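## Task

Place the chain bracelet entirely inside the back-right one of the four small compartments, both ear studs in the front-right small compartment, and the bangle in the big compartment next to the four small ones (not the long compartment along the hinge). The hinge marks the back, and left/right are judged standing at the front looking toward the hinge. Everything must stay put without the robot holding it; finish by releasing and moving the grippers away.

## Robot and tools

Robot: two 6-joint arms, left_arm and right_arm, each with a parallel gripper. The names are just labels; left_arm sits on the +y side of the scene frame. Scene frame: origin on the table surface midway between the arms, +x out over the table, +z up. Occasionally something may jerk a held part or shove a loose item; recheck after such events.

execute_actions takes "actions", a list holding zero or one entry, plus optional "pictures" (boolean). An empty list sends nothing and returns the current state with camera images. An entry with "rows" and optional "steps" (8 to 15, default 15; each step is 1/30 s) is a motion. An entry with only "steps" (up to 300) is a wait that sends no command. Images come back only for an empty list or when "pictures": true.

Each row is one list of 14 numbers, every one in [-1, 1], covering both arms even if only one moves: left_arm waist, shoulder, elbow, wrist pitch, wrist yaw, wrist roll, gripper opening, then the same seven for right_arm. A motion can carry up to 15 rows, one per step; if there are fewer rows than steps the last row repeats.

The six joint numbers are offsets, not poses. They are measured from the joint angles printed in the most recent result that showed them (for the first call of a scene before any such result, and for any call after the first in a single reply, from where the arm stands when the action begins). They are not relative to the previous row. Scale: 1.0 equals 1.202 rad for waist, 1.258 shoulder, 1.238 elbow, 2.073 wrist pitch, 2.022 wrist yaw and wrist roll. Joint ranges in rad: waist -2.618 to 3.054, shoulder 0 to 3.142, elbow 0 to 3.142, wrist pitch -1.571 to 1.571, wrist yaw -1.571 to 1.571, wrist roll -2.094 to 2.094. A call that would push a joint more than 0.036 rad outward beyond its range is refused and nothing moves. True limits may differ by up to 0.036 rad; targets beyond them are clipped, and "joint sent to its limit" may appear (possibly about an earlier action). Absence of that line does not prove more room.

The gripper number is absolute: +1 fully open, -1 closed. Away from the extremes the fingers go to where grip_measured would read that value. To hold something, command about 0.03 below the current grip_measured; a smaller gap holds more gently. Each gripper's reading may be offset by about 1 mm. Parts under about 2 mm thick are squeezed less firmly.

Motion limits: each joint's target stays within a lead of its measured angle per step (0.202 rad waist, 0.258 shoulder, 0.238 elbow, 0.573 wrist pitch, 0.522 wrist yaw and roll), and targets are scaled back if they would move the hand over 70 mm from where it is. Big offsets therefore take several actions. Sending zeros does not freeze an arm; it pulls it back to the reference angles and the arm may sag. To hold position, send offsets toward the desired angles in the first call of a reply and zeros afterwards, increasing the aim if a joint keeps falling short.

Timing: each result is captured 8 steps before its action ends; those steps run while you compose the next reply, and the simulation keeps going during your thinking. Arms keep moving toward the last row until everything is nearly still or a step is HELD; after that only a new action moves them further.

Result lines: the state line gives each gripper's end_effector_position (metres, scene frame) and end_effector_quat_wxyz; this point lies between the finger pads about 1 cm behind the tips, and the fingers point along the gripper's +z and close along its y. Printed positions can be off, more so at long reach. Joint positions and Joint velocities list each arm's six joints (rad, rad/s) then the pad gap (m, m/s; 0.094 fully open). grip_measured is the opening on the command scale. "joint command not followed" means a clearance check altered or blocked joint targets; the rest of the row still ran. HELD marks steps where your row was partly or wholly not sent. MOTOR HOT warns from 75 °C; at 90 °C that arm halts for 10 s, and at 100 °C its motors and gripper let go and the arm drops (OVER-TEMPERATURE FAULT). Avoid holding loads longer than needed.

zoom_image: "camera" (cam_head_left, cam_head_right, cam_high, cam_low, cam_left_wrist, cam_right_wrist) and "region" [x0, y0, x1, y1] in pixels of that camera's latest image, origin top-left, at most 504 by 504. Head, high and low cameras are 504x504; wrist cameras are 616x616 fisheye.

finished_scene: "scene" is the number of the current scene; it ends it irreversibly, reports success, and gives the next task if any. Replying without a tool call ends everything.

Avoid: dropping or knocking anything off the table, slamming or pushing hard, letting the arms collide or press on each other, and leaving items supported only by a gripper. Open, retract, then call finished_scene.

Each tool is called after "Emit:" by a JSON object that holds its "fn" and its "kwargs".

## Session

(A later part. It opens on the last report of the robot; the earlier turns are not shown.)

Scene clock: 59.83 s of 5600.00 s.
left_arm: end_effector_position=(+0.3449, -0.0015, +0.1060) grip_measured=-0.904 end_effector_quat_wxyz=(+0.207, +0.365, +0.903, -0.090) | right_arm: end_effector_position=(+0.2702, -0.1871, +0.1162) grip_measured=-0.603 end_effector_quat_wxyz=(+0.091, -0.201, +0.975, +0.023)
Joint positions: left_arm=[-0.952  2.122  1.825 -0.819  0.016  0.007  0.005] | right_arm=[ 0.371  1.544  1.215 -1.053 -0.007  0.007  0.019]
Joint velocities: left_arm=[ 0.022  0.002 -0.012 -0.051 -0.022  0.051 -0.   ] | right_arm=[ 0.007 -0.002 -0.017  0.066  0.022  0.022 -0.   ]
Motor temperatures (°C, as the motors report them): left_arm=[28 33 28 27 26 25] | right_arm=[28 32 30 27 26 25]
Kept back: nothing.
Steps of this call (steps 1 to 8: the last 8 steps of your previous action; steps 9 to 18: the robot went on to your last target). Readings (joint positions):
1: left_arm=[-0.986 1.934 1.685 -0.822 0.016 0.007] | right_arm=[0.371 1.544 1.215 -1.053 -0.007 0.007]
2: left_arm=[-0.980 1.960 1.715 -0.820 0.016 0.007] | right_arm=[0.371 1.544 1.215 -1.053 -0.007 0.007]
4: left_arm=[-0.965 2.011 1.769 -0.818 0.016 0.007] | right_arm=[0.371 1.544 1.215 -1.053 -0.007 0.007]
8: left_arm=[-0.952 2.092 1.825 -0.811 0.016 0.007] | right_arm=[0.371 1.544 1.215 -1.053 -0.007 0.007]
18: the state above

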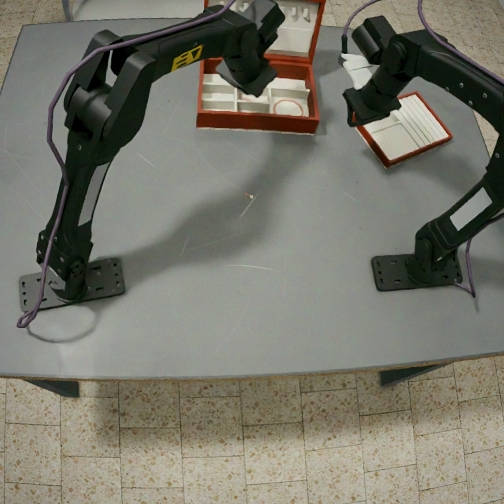

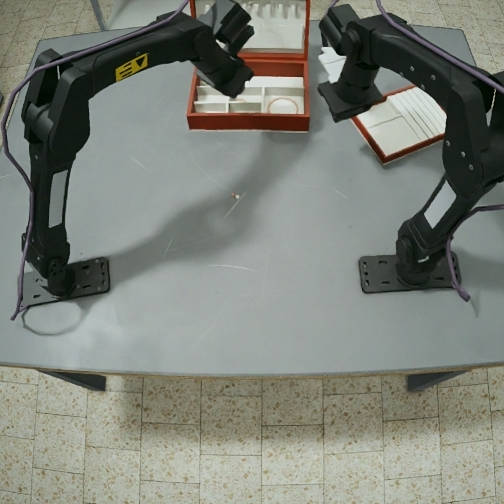

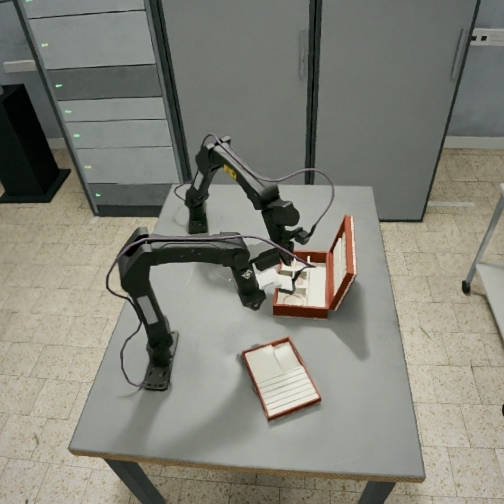

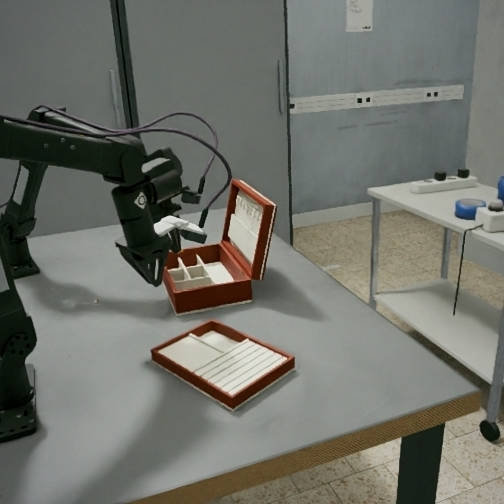

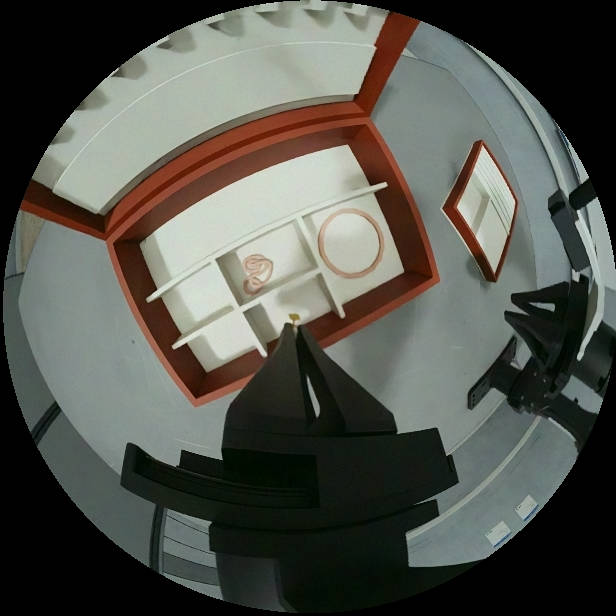

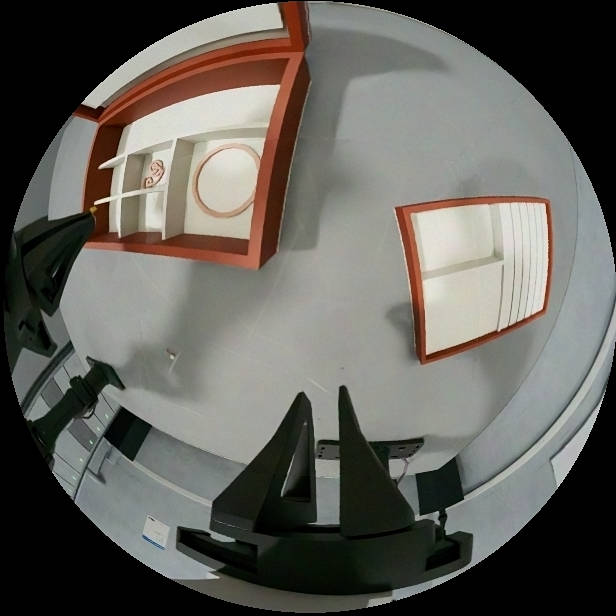

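Emit:
{"fn": "execute_actions", "kwargs": {"actions": [{"rows":[[0,-0.008,-0.015,0.012,0,0,-0.915,0,-0.008,0,0,0,0,-0.6],[0,-0.008,-0.03,0.024,0,0,-0.915,0,-0.008,0,0,0,0,-0.6],[0,-0.008,-0.045,0.034,0,0,-0.915,0,-0.008,0,0,0,0,-0.6],[0,-0.008,-0.06,0.044,0,0,-0.915,0,-0.008,0,0,0,0,-0.6],[0,-0.008,-0.075,0.054,0,0,-0.915,0,-0.008,0,0,0,0,-0.6],[0,-0.008,-0.09,0.064,0,0,-0.915,0,-0.008,0,0,0,0,-0.6],[0,-0.008,-0.105,0.074,0,0,-0.915,0,-0.008,0,0,0,0,-0.6],[0,-0.008,-0.12,0.084,0,0,-0.915,0,-0.008,0,0,0,0,-0.6],[0,-0.008,-0.135,0.094,0,0,-0.915,0,-0.008,0,0,0,0,-0.6],[0,-0.008,-0.15,0.104,0,0,-0.915,0,-0.008,0,0,0,0,-0.6],[0,-0.008,-0.165,0.113,0,0,-0.915,0,-0.008,0,0,0,0,-0.6],[0,-0.008,-0.18,0.122,0,0,-0.915,0,-0.008,0,0,0,0,-0.6],[0,-0.008,-0.195,0.13,0,0,-0.915,0,-0.008,0,0,0,0,-0.6],[0,-0.008,-0.21,0.137,0,0,-0.915,0,-0.008,0,0,0,0,-0.6],[0,-0.008,-0.22,0.142,0,0,-0.915,0,-0.008,0,0,0,0,-0.6]],"steps":15}]}}

Emit:
{"fn": "execute_actions", "kwargs": {"actions": [{"steps":20}], "pictures": true}}

Scene clock: 60.83 s of 5600.00 s.
left_arm: end_effector_position=(+0.3463, -0.0028, +0.0898) grip_measured=-0.904 end_effector_quat_wxyz=(+0.215, +0.364, +0.901, -0.093) | right_arm: end_effector_position=(+0.2702, -0.1871, +0.1162) grip_measured=-0.603 end_effector_quat_wxyz=(+0.091, -0.201, +0.975, +0.023)
Joint positions: left_arm=[-0.952  2.12   1.749 -0.727  0.016  0.007  0.005] | right_arm=[ 0.371  1.544  1.215 -1.053 -0.007  0.007  0.019]
Joint velocities: left_arm=[ 0.007  0.002 -0.564  0.447 -0.007  0.007 -0.001] | right_arm=[-0.002 -0.012 -0.002  0.007  0.022  0.037 -0.   ]
Motor temperatures (°C, as the motors report them): left_arm=[28 33 28 27 26 25] | right_arm=[28 32 30 27 26 25]
Steps of this call (steps 1 to 15: the robot went on to your last target; steps 16 to 23: nothing new was sent; steps 24 to 30: the first 7 steps of this action). Readings (joint positions):
24: left_arm=[-0.952 2.122 1.825 -0.817 0.016 0.007] | right_arm=[0.371 1.544 1.215 -1.053 -0.007 0.007]
25: left_arm=[-0.952 2.122 1.821 -0.808 0.016 0.007] | right_arm=[0.371 1.544 1.215 -1.053 -0.007 0.007]
27: left_arm=[-0.952 2.120 1.802 -0.777 0.016 0.007] | right_arm=[0.371 1.544 1.215 -1.053 -0.007 0.007]
30: the state above

Scene clock: 61.50 s of 5600.00 s.
left_arm: end_effector_position=(+0.3452, -0.0002, +0.0511) grip_measured=-0.904 end_effector_quat_wxyz=(+0.230, +0.362, +0.898, -0.097) | right_arm: end_effector_position=(+0.2702, -0.1871, +0.1162) grip_measured=-0.603 end_effector_quat_wxyz=(+0.091, -0.201, +0.975, +0.023)
Joint positions: left_arm=[-0.951  2.118  1.574 -0.521  0.013  0.007  0.005] | right_arm=[ 0.371  1.544  1.215 -1.053 -0.007  0.007  0.019]
Joint velocities: left_arm=[-0.022  0.007  0.002 -0.037 -0.051 -0.037  0.002] | right_arm=[-0.007 -0.007 -0.007 -0.051  0.037 -0.022 -0.002]
Motor temperatures (°C, as the motors report them): left_arm=[28 33 28 27 26 25] | right_arm=[28 32 30 27 26 25]
Kept back: nothing.
Steps of this call (steps 1 to 8: the last 8 steps of your previous action; steps 9 to 20: the robot went on to your last target). Readings (joint positions):
1: left_arm=[-0.952 2.120 1.728 -0.710 0.016 0.007] | right_arm=[0.371 1.544 1.215 -1.053 -0.007 0.007]
2: left_arm=[-0.952 2.120 1.707 -0.694 0.016 0.007] | right_arm=[0.371 1.544 1.215 -1.053 -0.007 0.007]
4: left_arm=[-0.952 2.120 1.667 -0.661 0.016 0.007] | right_arm=[0.371 1.544 1.215 -1.053 -0.007 0.007]
8: left_arm=[-0.951 2.119 1.600 -0.581 0.013 0.007] | right_arm=[0.371 1.544 1.215 -1.053 -0.007 0.007]
20: the state above

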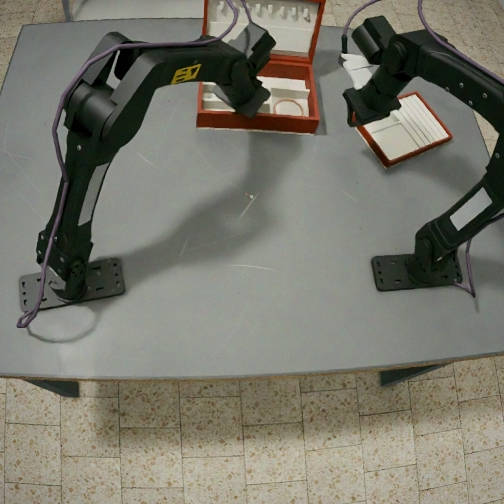

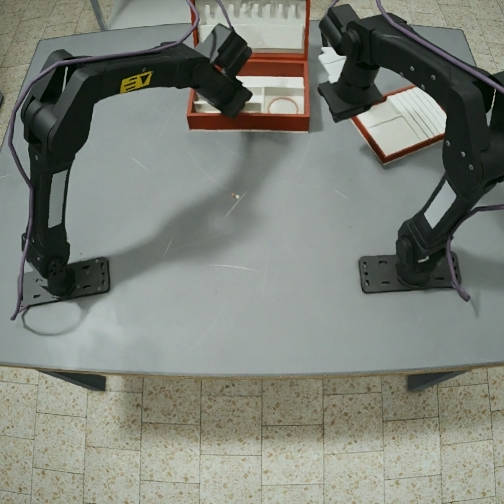

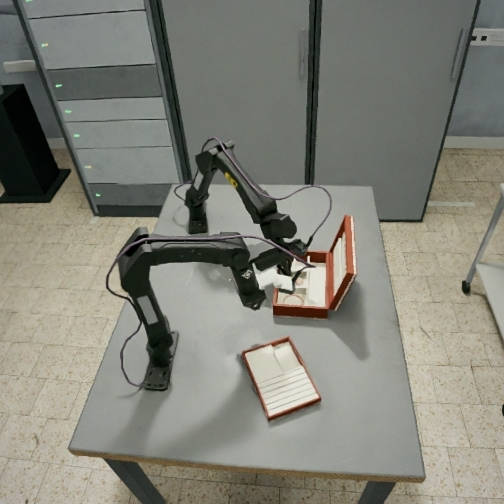

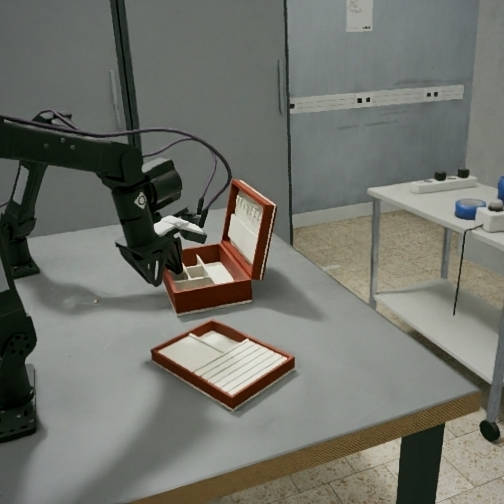

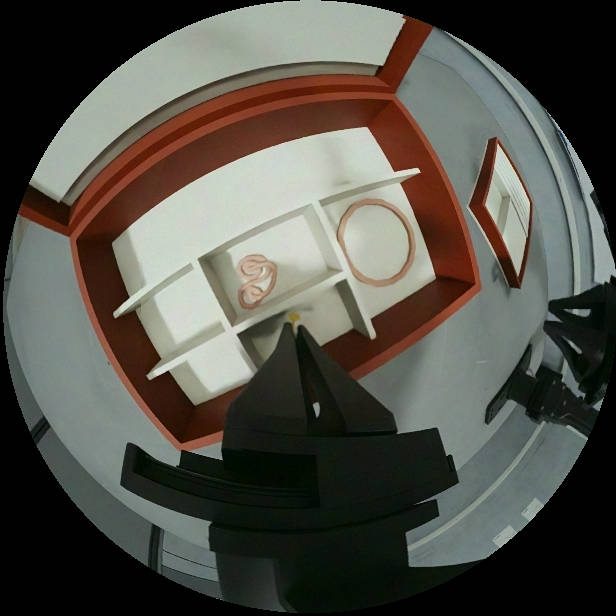

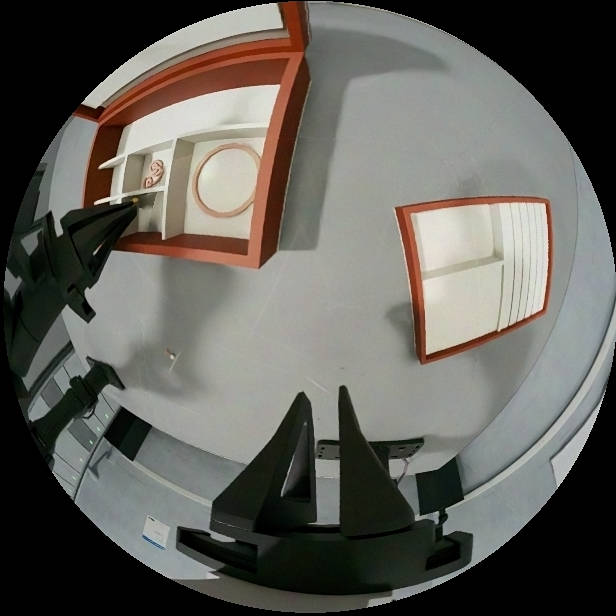

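Emit:
{"fn": "execute_actions", "kwargs": {"actions": [{"rows":[[0.012,-0.008,0.01,0,0,0,-0.915,0,-0.008,0,0,0,0,-0.6],[0.012,-0.008,0.01,0,0,0,-0.915,0,-0.008,0,0,0,0,-0.6],[0.012,-0.008,0.01,0,0,0,-0.915,0,-0.008,0,0,0,0,-0.6],[0.012,-0.008,0.01,0,0,0,-0.86,0,-0.008,0,0,0,0,-0.6],[0.012,-0.008,0.01,0,0,0,-0.8,0,-0.008,0,0,0,0,-0.6]],"steps":12}]}}

Emit:
{"fn": "execute_actions", "kwargs": {"actions": [{"steps":10}]}}

Emit:
{"fn": "execute_actions", "kwargs": {"actions": [{"rows":[[0,-0.008,0.025,0,0,0,-0.8,0,-0.008,0,0,0,0,-0.6],[0,-0.008,0.05,-0.01,0,0,-0.8,0,-0.008,0,0,0,0,-0.6],[0,-0.008,0.075,-0.02,0,0,-0.8,0,-0.008,0,0,0,0,-0.6],[0,-0.008,0.1,-0.03,0,0,-0.8,0,-0.008,0,0,0,0,-0.6],[0,-0.015,0.125,-0.04,0,0,-0.8,0,-0.008,0,0,0,0,-0.6],[0,-0.03,0.15,-0.05,0,0,-0.8,0,-0.008,0,0,0,0,-0.6],[0.01,-0.05,0.16,-0.06,0,0,-0.8,0,-0.008,0,0,0,0,-0.6],[0.03,-0.075,0.16,-0.07,0,0,-0.8,0,-0.008,0,0,0,0,-0.6],[0.07,-0.10,0.15,-0.08,0,0,-0.8,0,-0.008,0,0,0,0,-0.6],[0.12,-0.13,0.13,-0.09,0,0,-0.8,0,-0.008,0,0,0,0,-0.6],[0.18,-0.16,0.11,-0.1,0,0,-0.8,0,-0.008,0,0,0,0,-0.6],[0.24,-0.19,0.09,-0.11,0,0,-0.8,0,-0.008,0,0,0,0,-0.6],[0.30,-0.22,0.06,-0.12,0,0,-0.8,0,-0.008,0,0,0,0,-0.6],[0.36,-0.24,0.03,-0.13,0,0,-0.8,0,-0.008,0,0,0,0,-0.6],[0.42,-0.26,0.0,-0.14,0,0,-0.8,0,-0.008,0,0,0,0,-0.6]],"steps":15}]}}

Emit:
{"fn": "execute_actions", "kwargs": {"actions": [{"steps":8}]}}

Scene clock: 62.97 s of 5600.00 s.
left_arm: end_effector_position=(+0.3470, +0.0012, +0.0512) grip_measured=-0.872 end_effector_quat_wxyz=(+0.231, +0.360, +0.899, -0.097) | right_arm: end_effector_position=(+0.2702, -0.1871, +0.1162) grip_measured=-0.603 end_effector_quat_wxyz=(+0.091, -0.201, +0.975, +0.023)
Joint positions: left_arm=[-0.946  2.118  1.574 -0.519  0.013  0.007  0.006] | right_arm=[ 0.371  1.544  1.215 -1.053 -0.007  0.007  0.019]
Joint velocities: left_arm=[ 0.017 -0.022  0.002  0.051 -0.066 -0.037  0.027] | right_arm=[-0.002 -0.012 -0.017 -0.022 -0.037 -0.022  0.   ]
Motor temperatures (°C, as the motors report them): left_arm=[28 34 28 27 26 25] | right_arm=[28 32 30 27 26 25]
Steps of this call (steps 1 to 15: the robot went on to your last target; steps 16 to 40: nothing new was sent; steps 41 to 44: the first 4 steps of this action). Readings (joint positions):
41: left_arm=[-0.950 2.118 1.574 -0.520 0.013 0.007] | right_arm=[0.371 1.544 1.215 -1.053 -0.007 0.007]
42: left_arm=[-0.949 2.118 1.574 -0.519 0.013 0.007] | right_arm=[0.371 1.544 1.215 -1.053 -0.007 0.007]
44: the state above

Scene clock: 63.30 s of 5600.00 s.
left_arm: end_effector_position=(+0.3483, +0.0026, +0.0512) grip_measured=-0.802 end_effector_quat_wxyz=(+0.232, +0.358, +0.899, -0.097) | right_arm: end_effector_position=(+0.2702, -0.1871, +0.1162) grip_measured=-0.603 end_effector_quat_wxyz=(+0.091, -0.201, +0.975, +0.023)
Joint positions: left_arm=[-0.943  2.118  1.574 -0.519  0.013  0.007  0.009] | right_arm=[ 0.371  1.544  1.215 -1.053 -0.007  0.007  0.019]
Joint velocities: left_arm=[-0.022  0.002  0.007  0.037  0.007 -0.007  0.001] | right_arm=[-0.002  0.002 -0.007  0.051  0.11  -0.007  0.   ]
Motor temperatures (°C, as the motors report them): left_arm=[28 34 28 27 26 25] | right_arm=[28 32 30 27 26 25]
Kept back: nothing.
Steps of this call (steps 1 to 8: the last 8 steps of your previous action; steps 9 to 10: the robot went on to your last target). Readings (joint positions):
1: left_arm=[-0.945 2.118 1.574 -0.519 0.013 0.007] | right_arm=[0.371 1.544 1.215 -1.053 -0.007 0.007]
2: left_arm=[-0.944 2.118 1.574 -0.519 0.013 0.007] | right_arm=[0.371 1.544 1.215 -1.053 -0.007 0.007]
4: left_arm=[-0.943 2.118 1.574 -0.519 0.013 0.007] | right_arm=[0.371 1.544 1.215 -1.053 -0.007 0.007]
8: left_arm=[-0.943 2.118 1.574 -0.519 0.013 0.007] | right_arm=[0.371 1.544 1.215 -1.053 -0.007 0.007]
10: the state above

Scene clock: 63.53 s of 5600.00 s.
left_arm: end_effector_position=(+0.3642, -0.0119, +0.0936) grip_measured=-0.802 end_effector_quat_wxyz=(+0.263, +0.355, +0.891, -0.109) | right_arm: end_effector_position=(+0.2702, -0.1871, +0.1162) grip_measured=-0.603 end_effector_quat_wxyz=(+0.091, -0.201, +0.975, +0.023)
Joint positions: left_arm=[-0.942  2.113  1.703 -0.584  0.013  0.007  0.009] | right_arm=[ 0.371  1.544  1.215 -1.053 -0.007  0.007  0.019]
Joint velocities: left_arm=[-0.017 -0.203  0.784 -0.183  0.037 -0.066 -0.002] | right_arm=[-0.007 -0.002  0.017 -0.022 -0.037  0.022 -0.   ]
Motor temperatures (°C, as the motors report them): left_arm=[28 34 28 27 26 25] | right_arm=[28 32 30 27 26 25]
Steps of this call (steps 1 to 7: the first 7 steps of this action). Readings (joint positions):
1: left_arm=[-0.943 2.118 1.574 -0.519 0.013 0.007] | right_arm=[0.371 1.544 1.215 -1.053 -0.007 0.007]
2: left_arm=[-0.943 2.118 1.580 -0.525 0.013 0.007] | right_arm=[0.371 1.544 1.215 -1.053 -0.007 0.007]
4: left_arm=[-0.943 2.118 1.614 -0.551 0.013 0.007] | right_arm=[0.371 1.544 1.215 -1.053 -0.007 0.007]
7: the state above

Scene clock: 63.80 s of 5600.00 s.
left_arm: end_effector_position=(+0.4134, +0.0852, +0.1941) grip_measured=-0.802 end_effector_quat_wxyz=(+0.340, +0.257, +0.898, -0.104) | right_arm: end_effector_position=(+0.2702, -0.1871, +0.1162) grip_measured=-0.603 end_effector_quat_wxyz=(+0.091, -0.201, +0.975, +0.023)
Joint positions: left_arm=[-0.737  1.893  1.695 -0.645  0.023  0.007  0.009] | right_arm=[ 0.371  1.544  1.215 -1.053 -0.007  0.007  0.019]
Joint velocities: left_arm=[ 1.316 -0.926 -0.589 -0.227 -0.051 -0.037  0.001] | right_arm=[-0.012 -0.007 -0.012  0.051  0.081  0.007 -0.001]
Motor temperatures (°C, as the motors report them): left_arm=[28 34 28 27 26 25] | right_arm=[28 32 30 27 26 25]
Kept back: nothing.
Steps of this call (steps 1 to 8: the last 8 steps of your previous action). Readings (joint positions):
1: left_arm=[-0.940 2.100 1.723 -0.591 0.013 0.007] | right_arm=[0.371 1.544 1.215 -1.053 -0.007 0.007]
2: left_arm=[-0.932 2.077 1.731 -0.599 0.015 0.007] | right_arm=[0.371 1.544 1.215 -1.053 -0.007 0.007]
4: left_arm=[-0.894 2.018 1.732 -0.620 0.021 0.007] | right_arm=[0.371 1.544 1.215 -1.053 -0.007 0.007]
8: the state above

Emit:
{"fn": "execute_actions", "kwargs": {"actions": [{"rows":[[0.25,-0.085,-0.095,-0.08,0,0,-0.8,0.03,0,0.01,0,0,0,-0.6],[0.27,-0.085,-0.095,-0.08,0,0,-0.8,0.07,0.01,0.02,0,0,0,-0.6],[0.29,-0.085,-0.095,-0.08,0,0,-0.8,0.11,0.02,0.03,0.005,0,0,-0.6],[0.31,-0.085,-0.095,-0.08,0,0,-0.8,0.16,0.04,0.04,0.01,0,0,-0.6],[0.33,-0.085,-0.095,-0.08,0,0,-0.8,0.21,0.06,0.05,0.015,0,0,-0.6],[0.35,-0.085,-0.095,-0.08,0,0,-0.8,0.26,0.085,0.06,0.02,0,0,-0.6],[0.37,-0.085,-0.095,-0.08,0,0,-0.8,0.31,0.11,0.07,0.03,0,0,-0.6],[0.39,-0.085,-0.095,-0.08,0,0,-0.8,0.36,0.135,0.08,0.04,0,0,-0.6],[0.41,-0.085,-0.095,-0.08,0,0,-0.8,0.41,0.16,0.09,0.05,0,0,-0.6],[0.42,-0.085,-0.095,-0.08,0,0,-0.8,0.45,0.19,0.10,0.06,0,0,-0.6],[0.42,-0.085,-0.095,-0.08,0,0,-0.8,0.49,0.22,0.11,0.07,0,0,-0.6],[0.42,-0.085,-0.095,-0.08,0,0,-0.8,0.52,0.25,0.12,0.08,0,0,-0.6],[0.42,-0.085,-0.095,-0.08,0,0,-0.8,0.545,0.275,0.13,0.085,0,0,-0.6],[0.42,-0.085,-0.095,-0.08,0,0,-0.8,0.56,0.295,0.14,0.09,0,0,-0.6],[0.42,-0.085,-0.095,-0.08,0,0,-0.8,0.56,0.312,0.143,0.09,0,0,-0.6]],"steps":15}]}}

Emit:
{"fn": "execute_actions", "kwargs": {"actions": [{"steps":24}], "pictures": true}}

Emit:
{"fn": "zoom_image", "kwargs": {"camera": "cam_right_wrist", "region": [240,280,400,440]}}

Scene clock: 65.20 s of 5600.00 s.
left_arm: end_effector_position=(+0.4274, +0.2784, +0.1725) grip_measured=-0.802 end_effector_quat_wxyz=(+0.277, +0.084, +0.957, -0.032) | right_arm: end_effector_position=(+0.2430, -0.1116, +0.1093) grip_measured=-0.603 end_effector_quat_wxyz=(+0.085, -0.323, +0.942, +0.028)
Joint positions: left_arm=[-0.357  1.8    1.587 -0.792  0.021  0.007  0.009] | right_arm=[ 0.625  1.615  1.262 -1.038  0.005  0.008  0.019]
Joint velocities: left_arm=[ 0.779  0.002 -0.007 -0.051  0.022 -0.051 -0.   ] | right_arm=[ 1.79   0.803  0.403  0.315  0.007 -0.022 -0.   ]
Motor temperatures (°C, as the motors report them): left_arm=[28 34 28 27 26 25] | right_arm=[28 32 30 27 26 25]
Steps of this call (steps 1 to 30: the robot went on to your last target; steps 31 to 35: nothing new was sent; steps 36 to 42: the first 7 steps of this action). Readings (joint positions):
36: left_arm=[-0.439 1.800 1.587 -0.792 0.008 0.007] | right_arm=[0.374 1.544 1.215 -1.053 -0.006 0.007]
37: left_arm=[-0.437 1.800 1.587 -0.792 0.010 0.007] | right_arm=[0.387 1.544 1.215 -1.053 -0.003 0.008]
39: left_arm=[-0.421 1.800 1.587 -0.792 0.017 0.007] | right_arm=[0.452 1.553 1.222 -1.054 0.003 0.008]
42: the state above

Scene clock: 66.00 s of 5600.00 s.
left_arm: end_effector_position=(+0.4334, +0.3393, +0.1723) grip_measured=-0.802 end_effector_quat_wxyz=(+0.278, +0.021, +0.960, -0.012) | right_arm: end_effector_position=(+0.1584, +0.0255, +0.0302) grip_measured=-0.603 end_effector_quat_wxyz=(+0.039, -0.516, +0.855, +0.033)
Joint positions: left_arm=[-0.226  1.8    1.587 -0.793  0.018  0.007  0.009] | right_arm=[ 1.049  1.953  1.364 -0.881 -0.016  0.008  0.019]
Joint velocities: left_arm=[-0.012  0.002  0.032 -0.022 -0.022 -0.022 -0.   ] | right_arm=[ 0.002 -0.017  0.002 -0.11  -0.037 -0.037  0.   ]
Motor temperatures (°C, as the motors report them): left_arm=[28 34 28 27 26 25] | right_arm=[28 32 30 27 26 25]
Kept back: nothing.
Steps of this call (steps 1 to 8: the last 8 steps of your previous action; steps 9 to 24: the robot went on to your last target). Readings (joint positions):
1: left_arm=[-0.328 1.800 1.587 -0.792 0.022 0.007] | right_arm=[0.689 1.646 1.276 -1.023 0.004 0.008]
2: left_arm=[-0.299 1.800 1.587 -0.792 0.022 0.007] | right_arm=[0.752 1.679 1.290 -1.007 0.003 0.008]
4: left_arm=[-0.246 1.800 1.587 -0.792 0.021 0.007] | right_arm=[0.870 1.752 1.315 -0.971 0.000 0.008]
8: left_arm=[-0.213 1.800 1.587 -0.792 0.018 0.007] | right_arm=[1.035 1.896 1.356 -0.907 -0.010 0.008]
24: the state above

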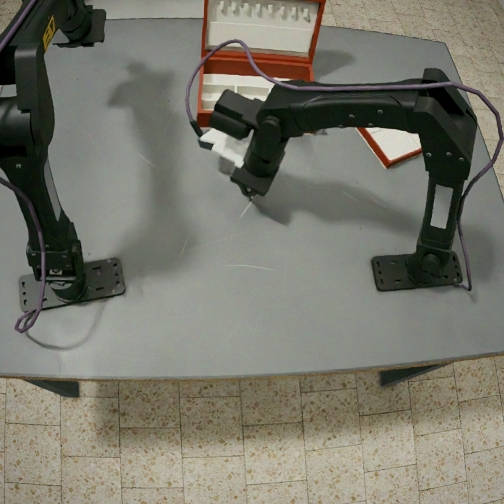

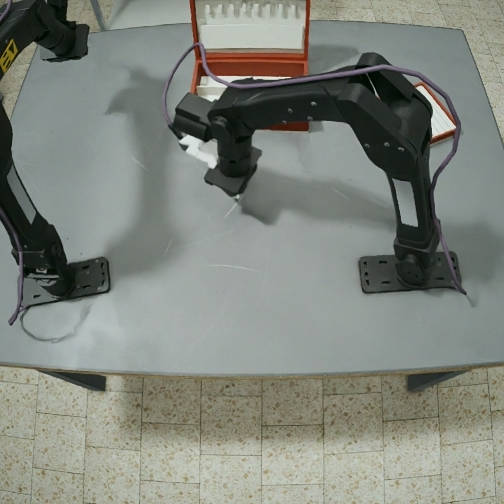

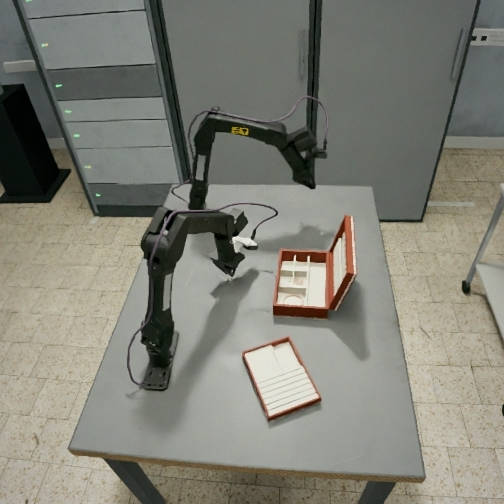

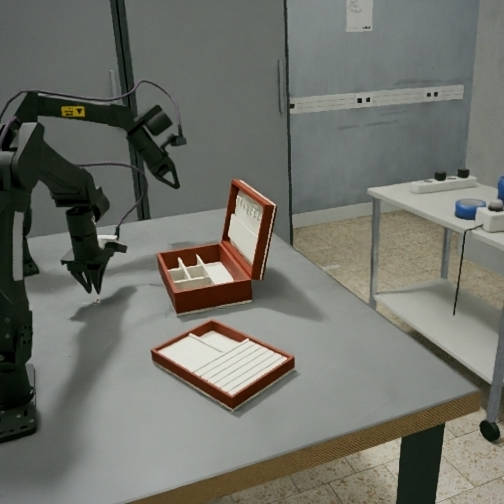

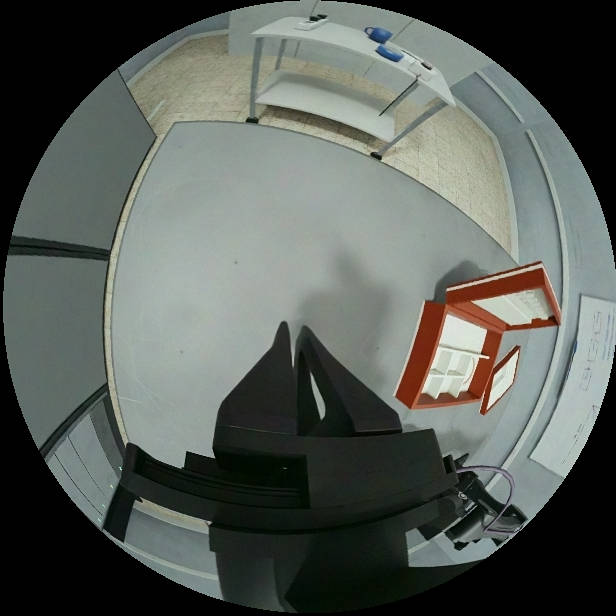

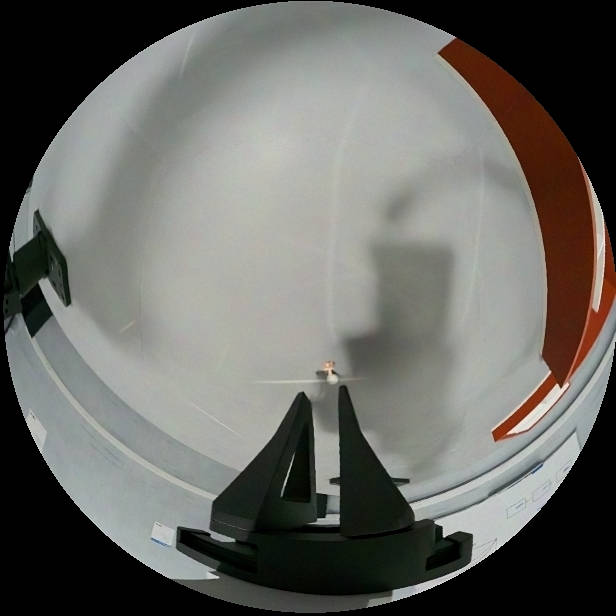

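Region (240, 280, 400, 440) of cam_right_wrist's 616x616 image, scaled by 3.150, with more detail than that image has.

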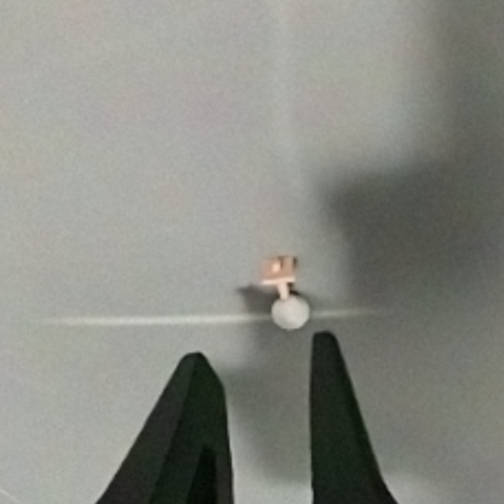

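Emit:
{"fn": "execute_actions", "kwargs": {"actions": [{"rows":[[0,-0.008,0,0,0,0,-0.8,-0.01,-0.008,0,0,0,0,-0.6],[0,-0.008,0,0,0,0,-0.8,-0.018,-0.008,0,0.005,0,0,-0.6],[0,-0.008,0,0,0,0,-0.8,-0.018,-0.008,-0.01,0.01,0,0,-0.6],[0,-0.008,0,0,0,0,-0.8,-0.018,-0.008,-0.02,0.016,0,0,-0.6],[0,-0.008,0,0,0,0,-0.8,-0.018,-0.008,-0.03,0.022,0,0,-0.6],[0,-0.008,0,0,0,0,-0.8,-0.018,-0.008,-0.04,0.028,0,0,-0.6],[0,-0.008,0,0,0,0,-0.8,-0.018,-0.008,-0.05,0.034,0,0,-0.6],[0,-0.008,0,0,0,0,-0.8,-0.018,-0.008,-0.055,0.038,0,0,-0.6]],"steps":12}]}}

Emit:
{"fn": "execute_actions", "kwargs": {"actions": [{"steps":18}], "pictures": true}}

Emit:
{"fn": "zoom_image", "kwargs": {"camera": "cam_right_wrist", "region": [240,280,400,440]}}

Scene clock: 67.03 s of 5600.00 s.
left_arm: end_effector_position=(+0.4334, +0.3393, +0.1723) grip_measured=-0.802 end_effector_quat_wxyz=(+0.278, +0.021, +0.960, -0.012) | right_arm: end_effector_position=(+0.1612, +0.0248, +0.0299) grip_measured=-0.603 end_effector_quat_wxyz=(+0.040, -0.512, +0.857, +0.034)
Joint positions: left_arm=[-0.226  1.8    1.587 -0.793  0.018  0.007  0.009] | right_arm=[ 1.042  1.953  1.363 -0.876 -0.016  0.008  0.019]
Joint velocities: left_arm=[ 0.002  0.017  0.002 -0.022  0.066  0.022  0.   ] | right_arm=[-0.09   0.002 -0.066  0.139 -0.022 -0.007  0.001]
Motor temperatures (°C, as the motors report them): left_arm=[28 34 28 27 26 25] | right_arm=[28 32 31 27 26 25]
Steps of this call (steps 1 to 15: the robot went on to your last target; steps 16 to 27: nothing new was sent; steps 28 to 31: the first 4 steps of this action). Readings (joint positions):
28: left_arm=[-0.226 1.800 1.587 -0.793 0.018 0.007] | right_arm=[1.049 1.953 1.364 -0.880 -0.016 0.008]
29: left_arm=[-0.226 1.800 1.587 -0.793 0.018 0.007] | right_arm=[1.047 1.953 1.364 -0.880 -0.016 0.008]
31: the state above

Scene clock: 67.63 s of 5600.00 s.
left_arm: end_effector_position=(+0.4334, +0.3393, +0.1723) grip_measured=-0.802 end_effector_quat_wxyz=(+0.278, +0.021, +0.960, -0.012) | right_arm: end_effector_position=(+0.1619, +0.0190, +0.0166) grip_measured=-0.603 end_effector_quat_wxyz=(+0.041, -0.509, +0.859, +0.034)
Joint positions: left_arm=[-0.226  1.8    1.587 -0.793  0.018  0.007  0.009] | right_arm=[ 1.033  1.953  1.306 -0.817 -0.016  0.008  0.019]
Joint velocities: left_arm=[ 0.002  0.007  0.002 -0.022 -0.037 -0.037 -0.   ] | right_arm=[-0.002  0.002 -0.002 -0.022  0.022  0.007  0.001]
Motor temperatures (°C, as the motors report them): left_arm=[28 34 28 27 26 25] | right_arm=[28 32 30 27 26 25]
Kept back: nothing.
Steps of this call (steps 1 to 8: the last 8 steps of your previous action; steps 9 to 18: the robot went on to your last target). Readings (joint positions):
1: left_arm=[-0.226 1.800 1.587 -0.793 0.018 0.007] | right_arm=[1.039 1.953 1.358 -0.869 -0.016 0.008]
2: left_arm=[-0.226 1.800 1.587 -0.793 0.018 0.007] | right_arm=[1.036 1.953 1.351 -0.860 -0.016 0.008]
4: left_arm=[-0.226 1.800 1.587 -0.793 0.018 0.007] | right_arm=[1.034 1.953 1.330 -0.843 -0.016 0.008]
8: left_arm=[-0.226 1.800 1.587 -0.793 0.018 0.007] | right_arm=[1.033 1.953 1.306 -0.833 -0.016 0.008]
18: the state above

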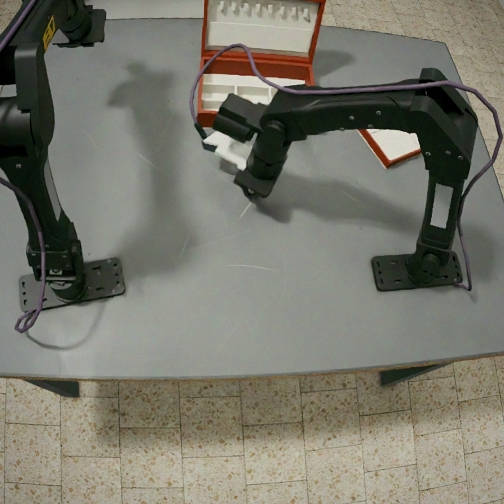

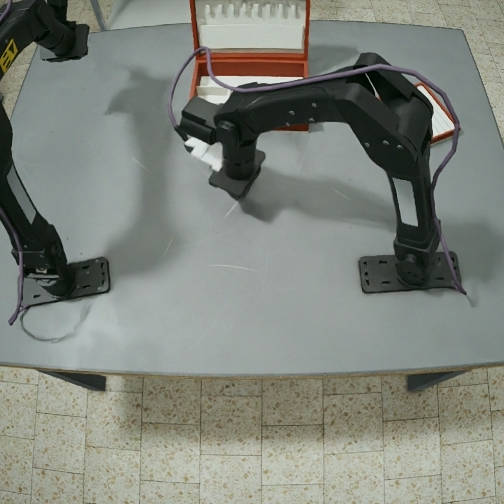

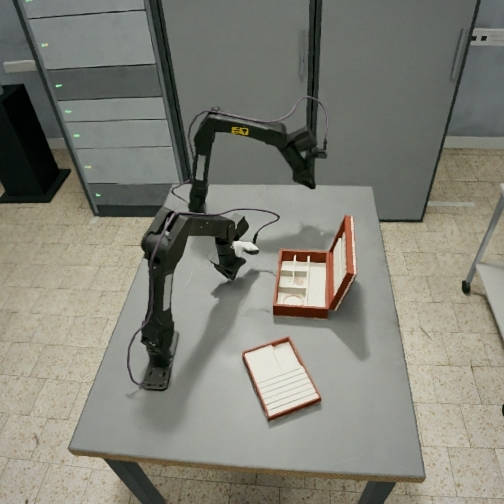

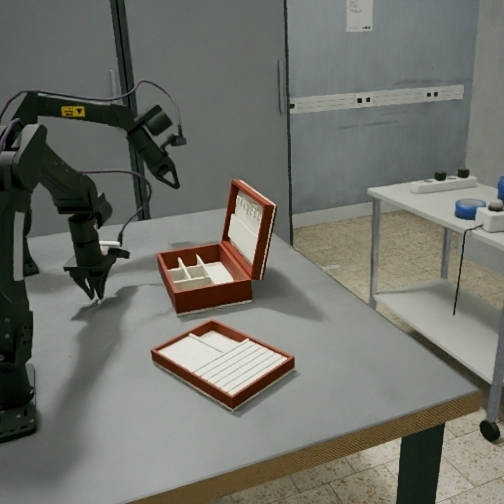

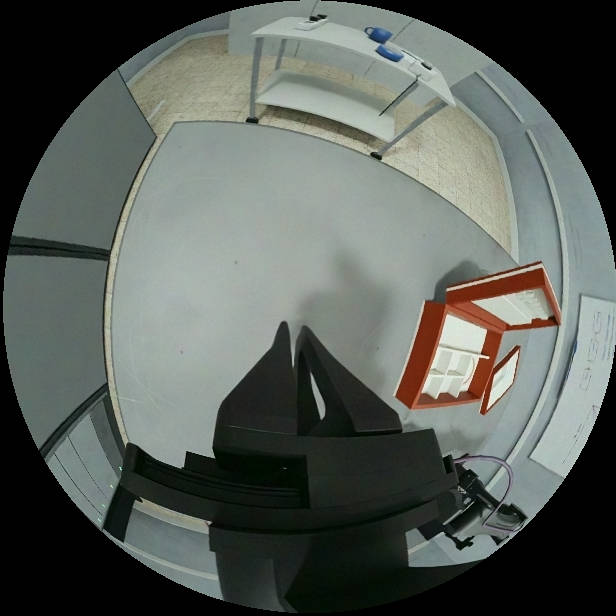

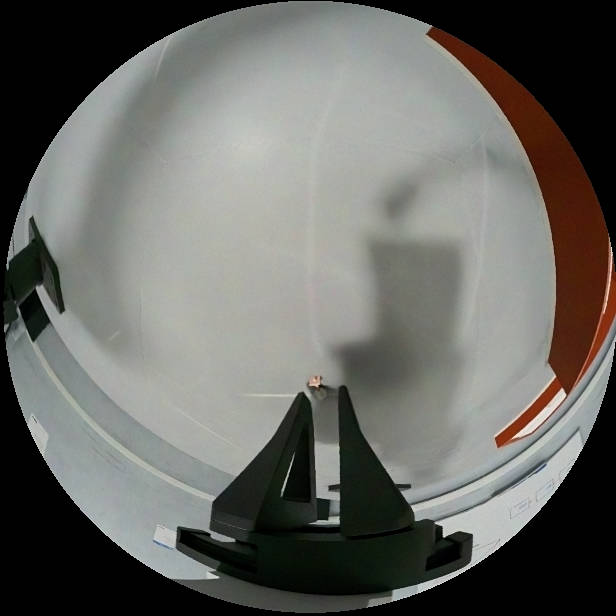

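Region (240, 280, 400, 440) of cam_right_wrist's 616x616 image, scaled by 3.150, with more detail than that image has.

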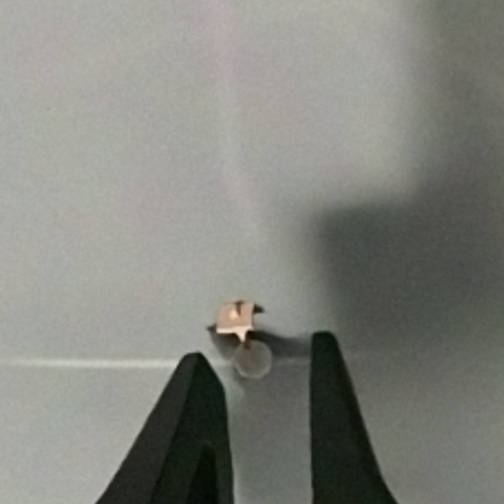

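Emit:
{"fn": "execute_actions", "kwargs": {"actions": [{"rows":[[0,-0.008,0,0,0,0,-0.8,0.011,-0.008,0,0.005,0,0,-0.6],[0,-0.008,0,0,0,0,-0.8,0.011,-0.008,-0.012,0.01,0,0,-0.6],[0,-0.008,0,0,0,0,-0.8,0.011,-0.008,-0.022,0.015,0,0,-0.6],[0,-0.008,0,0,0,0,-0.8,0.011,-0.008,-0.03,0.02,0,0,-0.6],[0,-0.008,0,0,0,0,-0.8,0.011,-0.008,-0.036,0.022,0,0,-0.6]],"steps":10}]}}

Emit:
{"fn": "execute_actions", "kwargs": {"actions": [{"steps":18}], "pictures": true}}

Emit:
{"fn": "zoom_image", "kwargs": {"camera": "cam_right_wrist", "region": [240,280,400,440]}}

Scene clock: 68.27 s of 5600.00 s.
left_arm: end_effector_position=(+0.4334, +0.3393, +0.1723) grip_measured=-0.802 end_effector_quat_wxyz=(+0.278, +0.021, +0.960, -0.012) | right_arm: end_effector_position=(+0.1617, +0.0197, +0.0167) grip_measured=-0.603 end_effector_quat_wxyz=(+0.042, -0.509, +0.859, +0.035)
Joint positions: left_arm=[-0.226  1.8    1.587 -0.793  0.018  0.007  0.009] | right_arm=[ 1.035  1.953  1.306 -0.815 -0.016  0.008  0.019]
Joint velocities: left_arm=[ 0.007  0.017  0.022 -0.037 -0.037  0.066  0.   ] | right_arm=[ 0.032 -0.007  0.002 -0.037  0.007 -0.037 -0.001]
Motor temperatures (°C, as the motors report them): left_arm=[28 34 28 27 26 25] | right_arm=[28 33 30 27 26 25]
Steps of this call (steps 1 to 15: the robot went on to your last target; steps 16 to 17: nothing new was sent; steps 18 to 19: the first 2 steps of this action). Readings (joint positions):
18: left_arm=[-0.226 1.800 1.587 -0.793 0.018 0.007] | right_arm=[1.034 1.953 1.306 -0.816 -0.016 0.008]
19: the state above

Scene clock: 68.87 s of 5600.00 s.
left_arm: end_effector_position=(+0.4334, +0.3393, +0.1723) grip_measured=-0.802 end_effector_quat_wxyz=(+0.278, +0.021, +0.960, -0.012) | right_arm: end_effector_position=(+0.1585, +0.0172, +0.0098) grip_measured=-0.603 end_effector_quat_wxyz=(+0.041, -0.511, +0.858, +0.034)
Joint positions: left_arm=[-0.226  1.8    1.587 -0.793  0.018  0.007  0.009] | right_arm=[ 1.039  1.953  1.276 -0.788 -0.016  0.008  0.019]
Joint velocities: left_arm=[ 0.012  0.002  0.002 -0.007 -0.051  0.007 -0.001] | right_arm=[-0.012  0.007 -0.017 -0.037 -0.022 -0.081 -0.   ]
Motor temperatures (°C, as the motors report them): left_arm=[28 34 28 27 26 25] | right_arm=[28 33 30 27 26 25]
Kept back: nothing.
Steps of this call (steps 1 to 8: the last 8 steps of your previous action; steps 9 to 18: the robot went on to your last target). Readings (joint positions):
1: left_arm=[-0.226 1.800 1.587 -0.793 0.018 0.007] | right_arm=[1.036 1.953 1.304 -0.812 -0.016 0.008]
2: left_arm=[-0.226 1.800 1.587 -0.793 0.018 0.007] | right_arm=[1.037 1.953 1.299 -0.806 -0.016 0.008]
4: left_arm=[-0.226 1.800 1.587 -0.793 0.018 0.007] | right_arm=[1.038 1.953 1.286 -0.795 -0.016 0.008]
8: left_arm=[-0.226 1.800 1.587 -0.793 0.018 0.007] | right_arm=[1.039 1.953 1.276 -0.790 -0.016 0.008]
18: the state above

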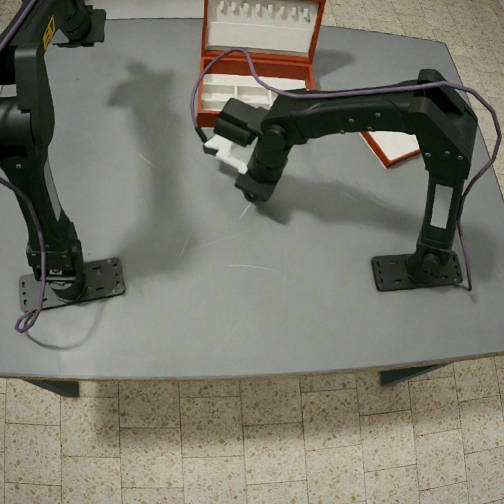

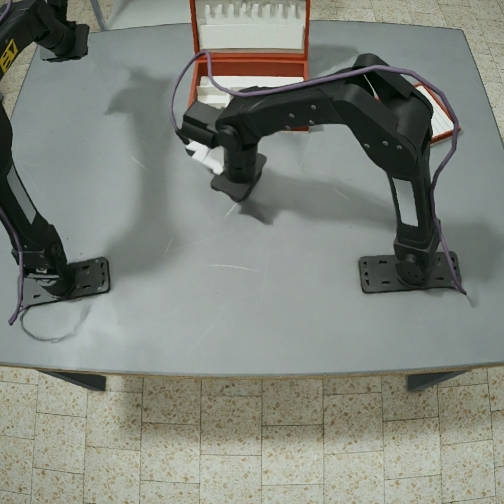

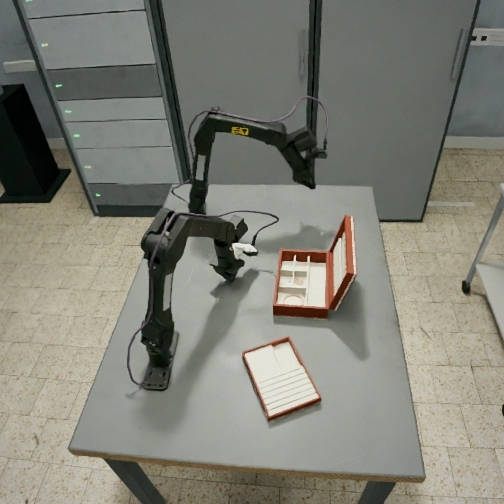

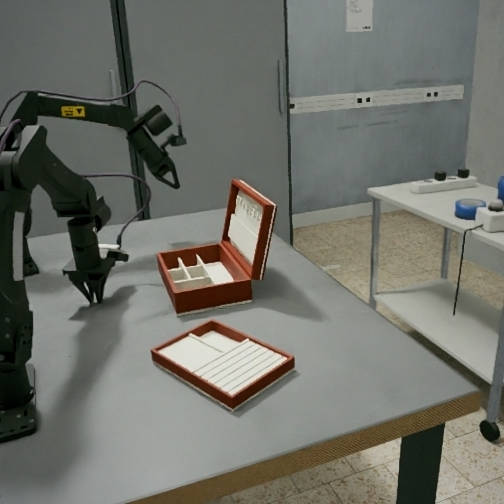

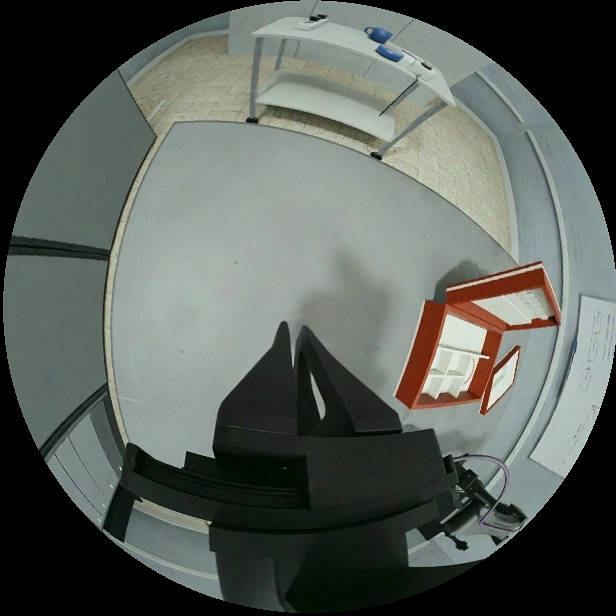

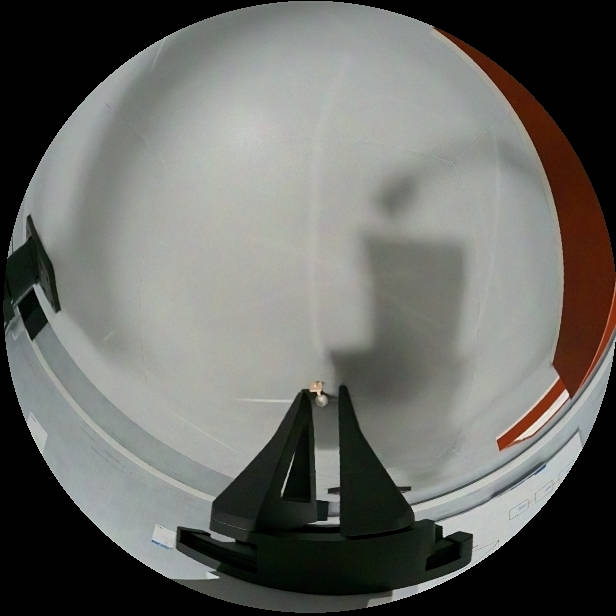

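Region (240, 280, 400, 440) of cam_right_wrist's 616x616 image, scaled by 3.150, with more detail than that image has.

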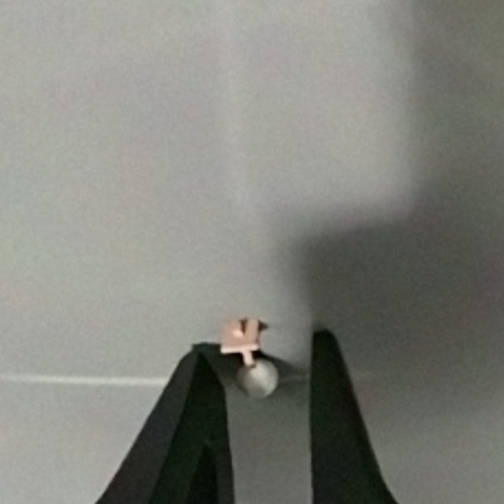

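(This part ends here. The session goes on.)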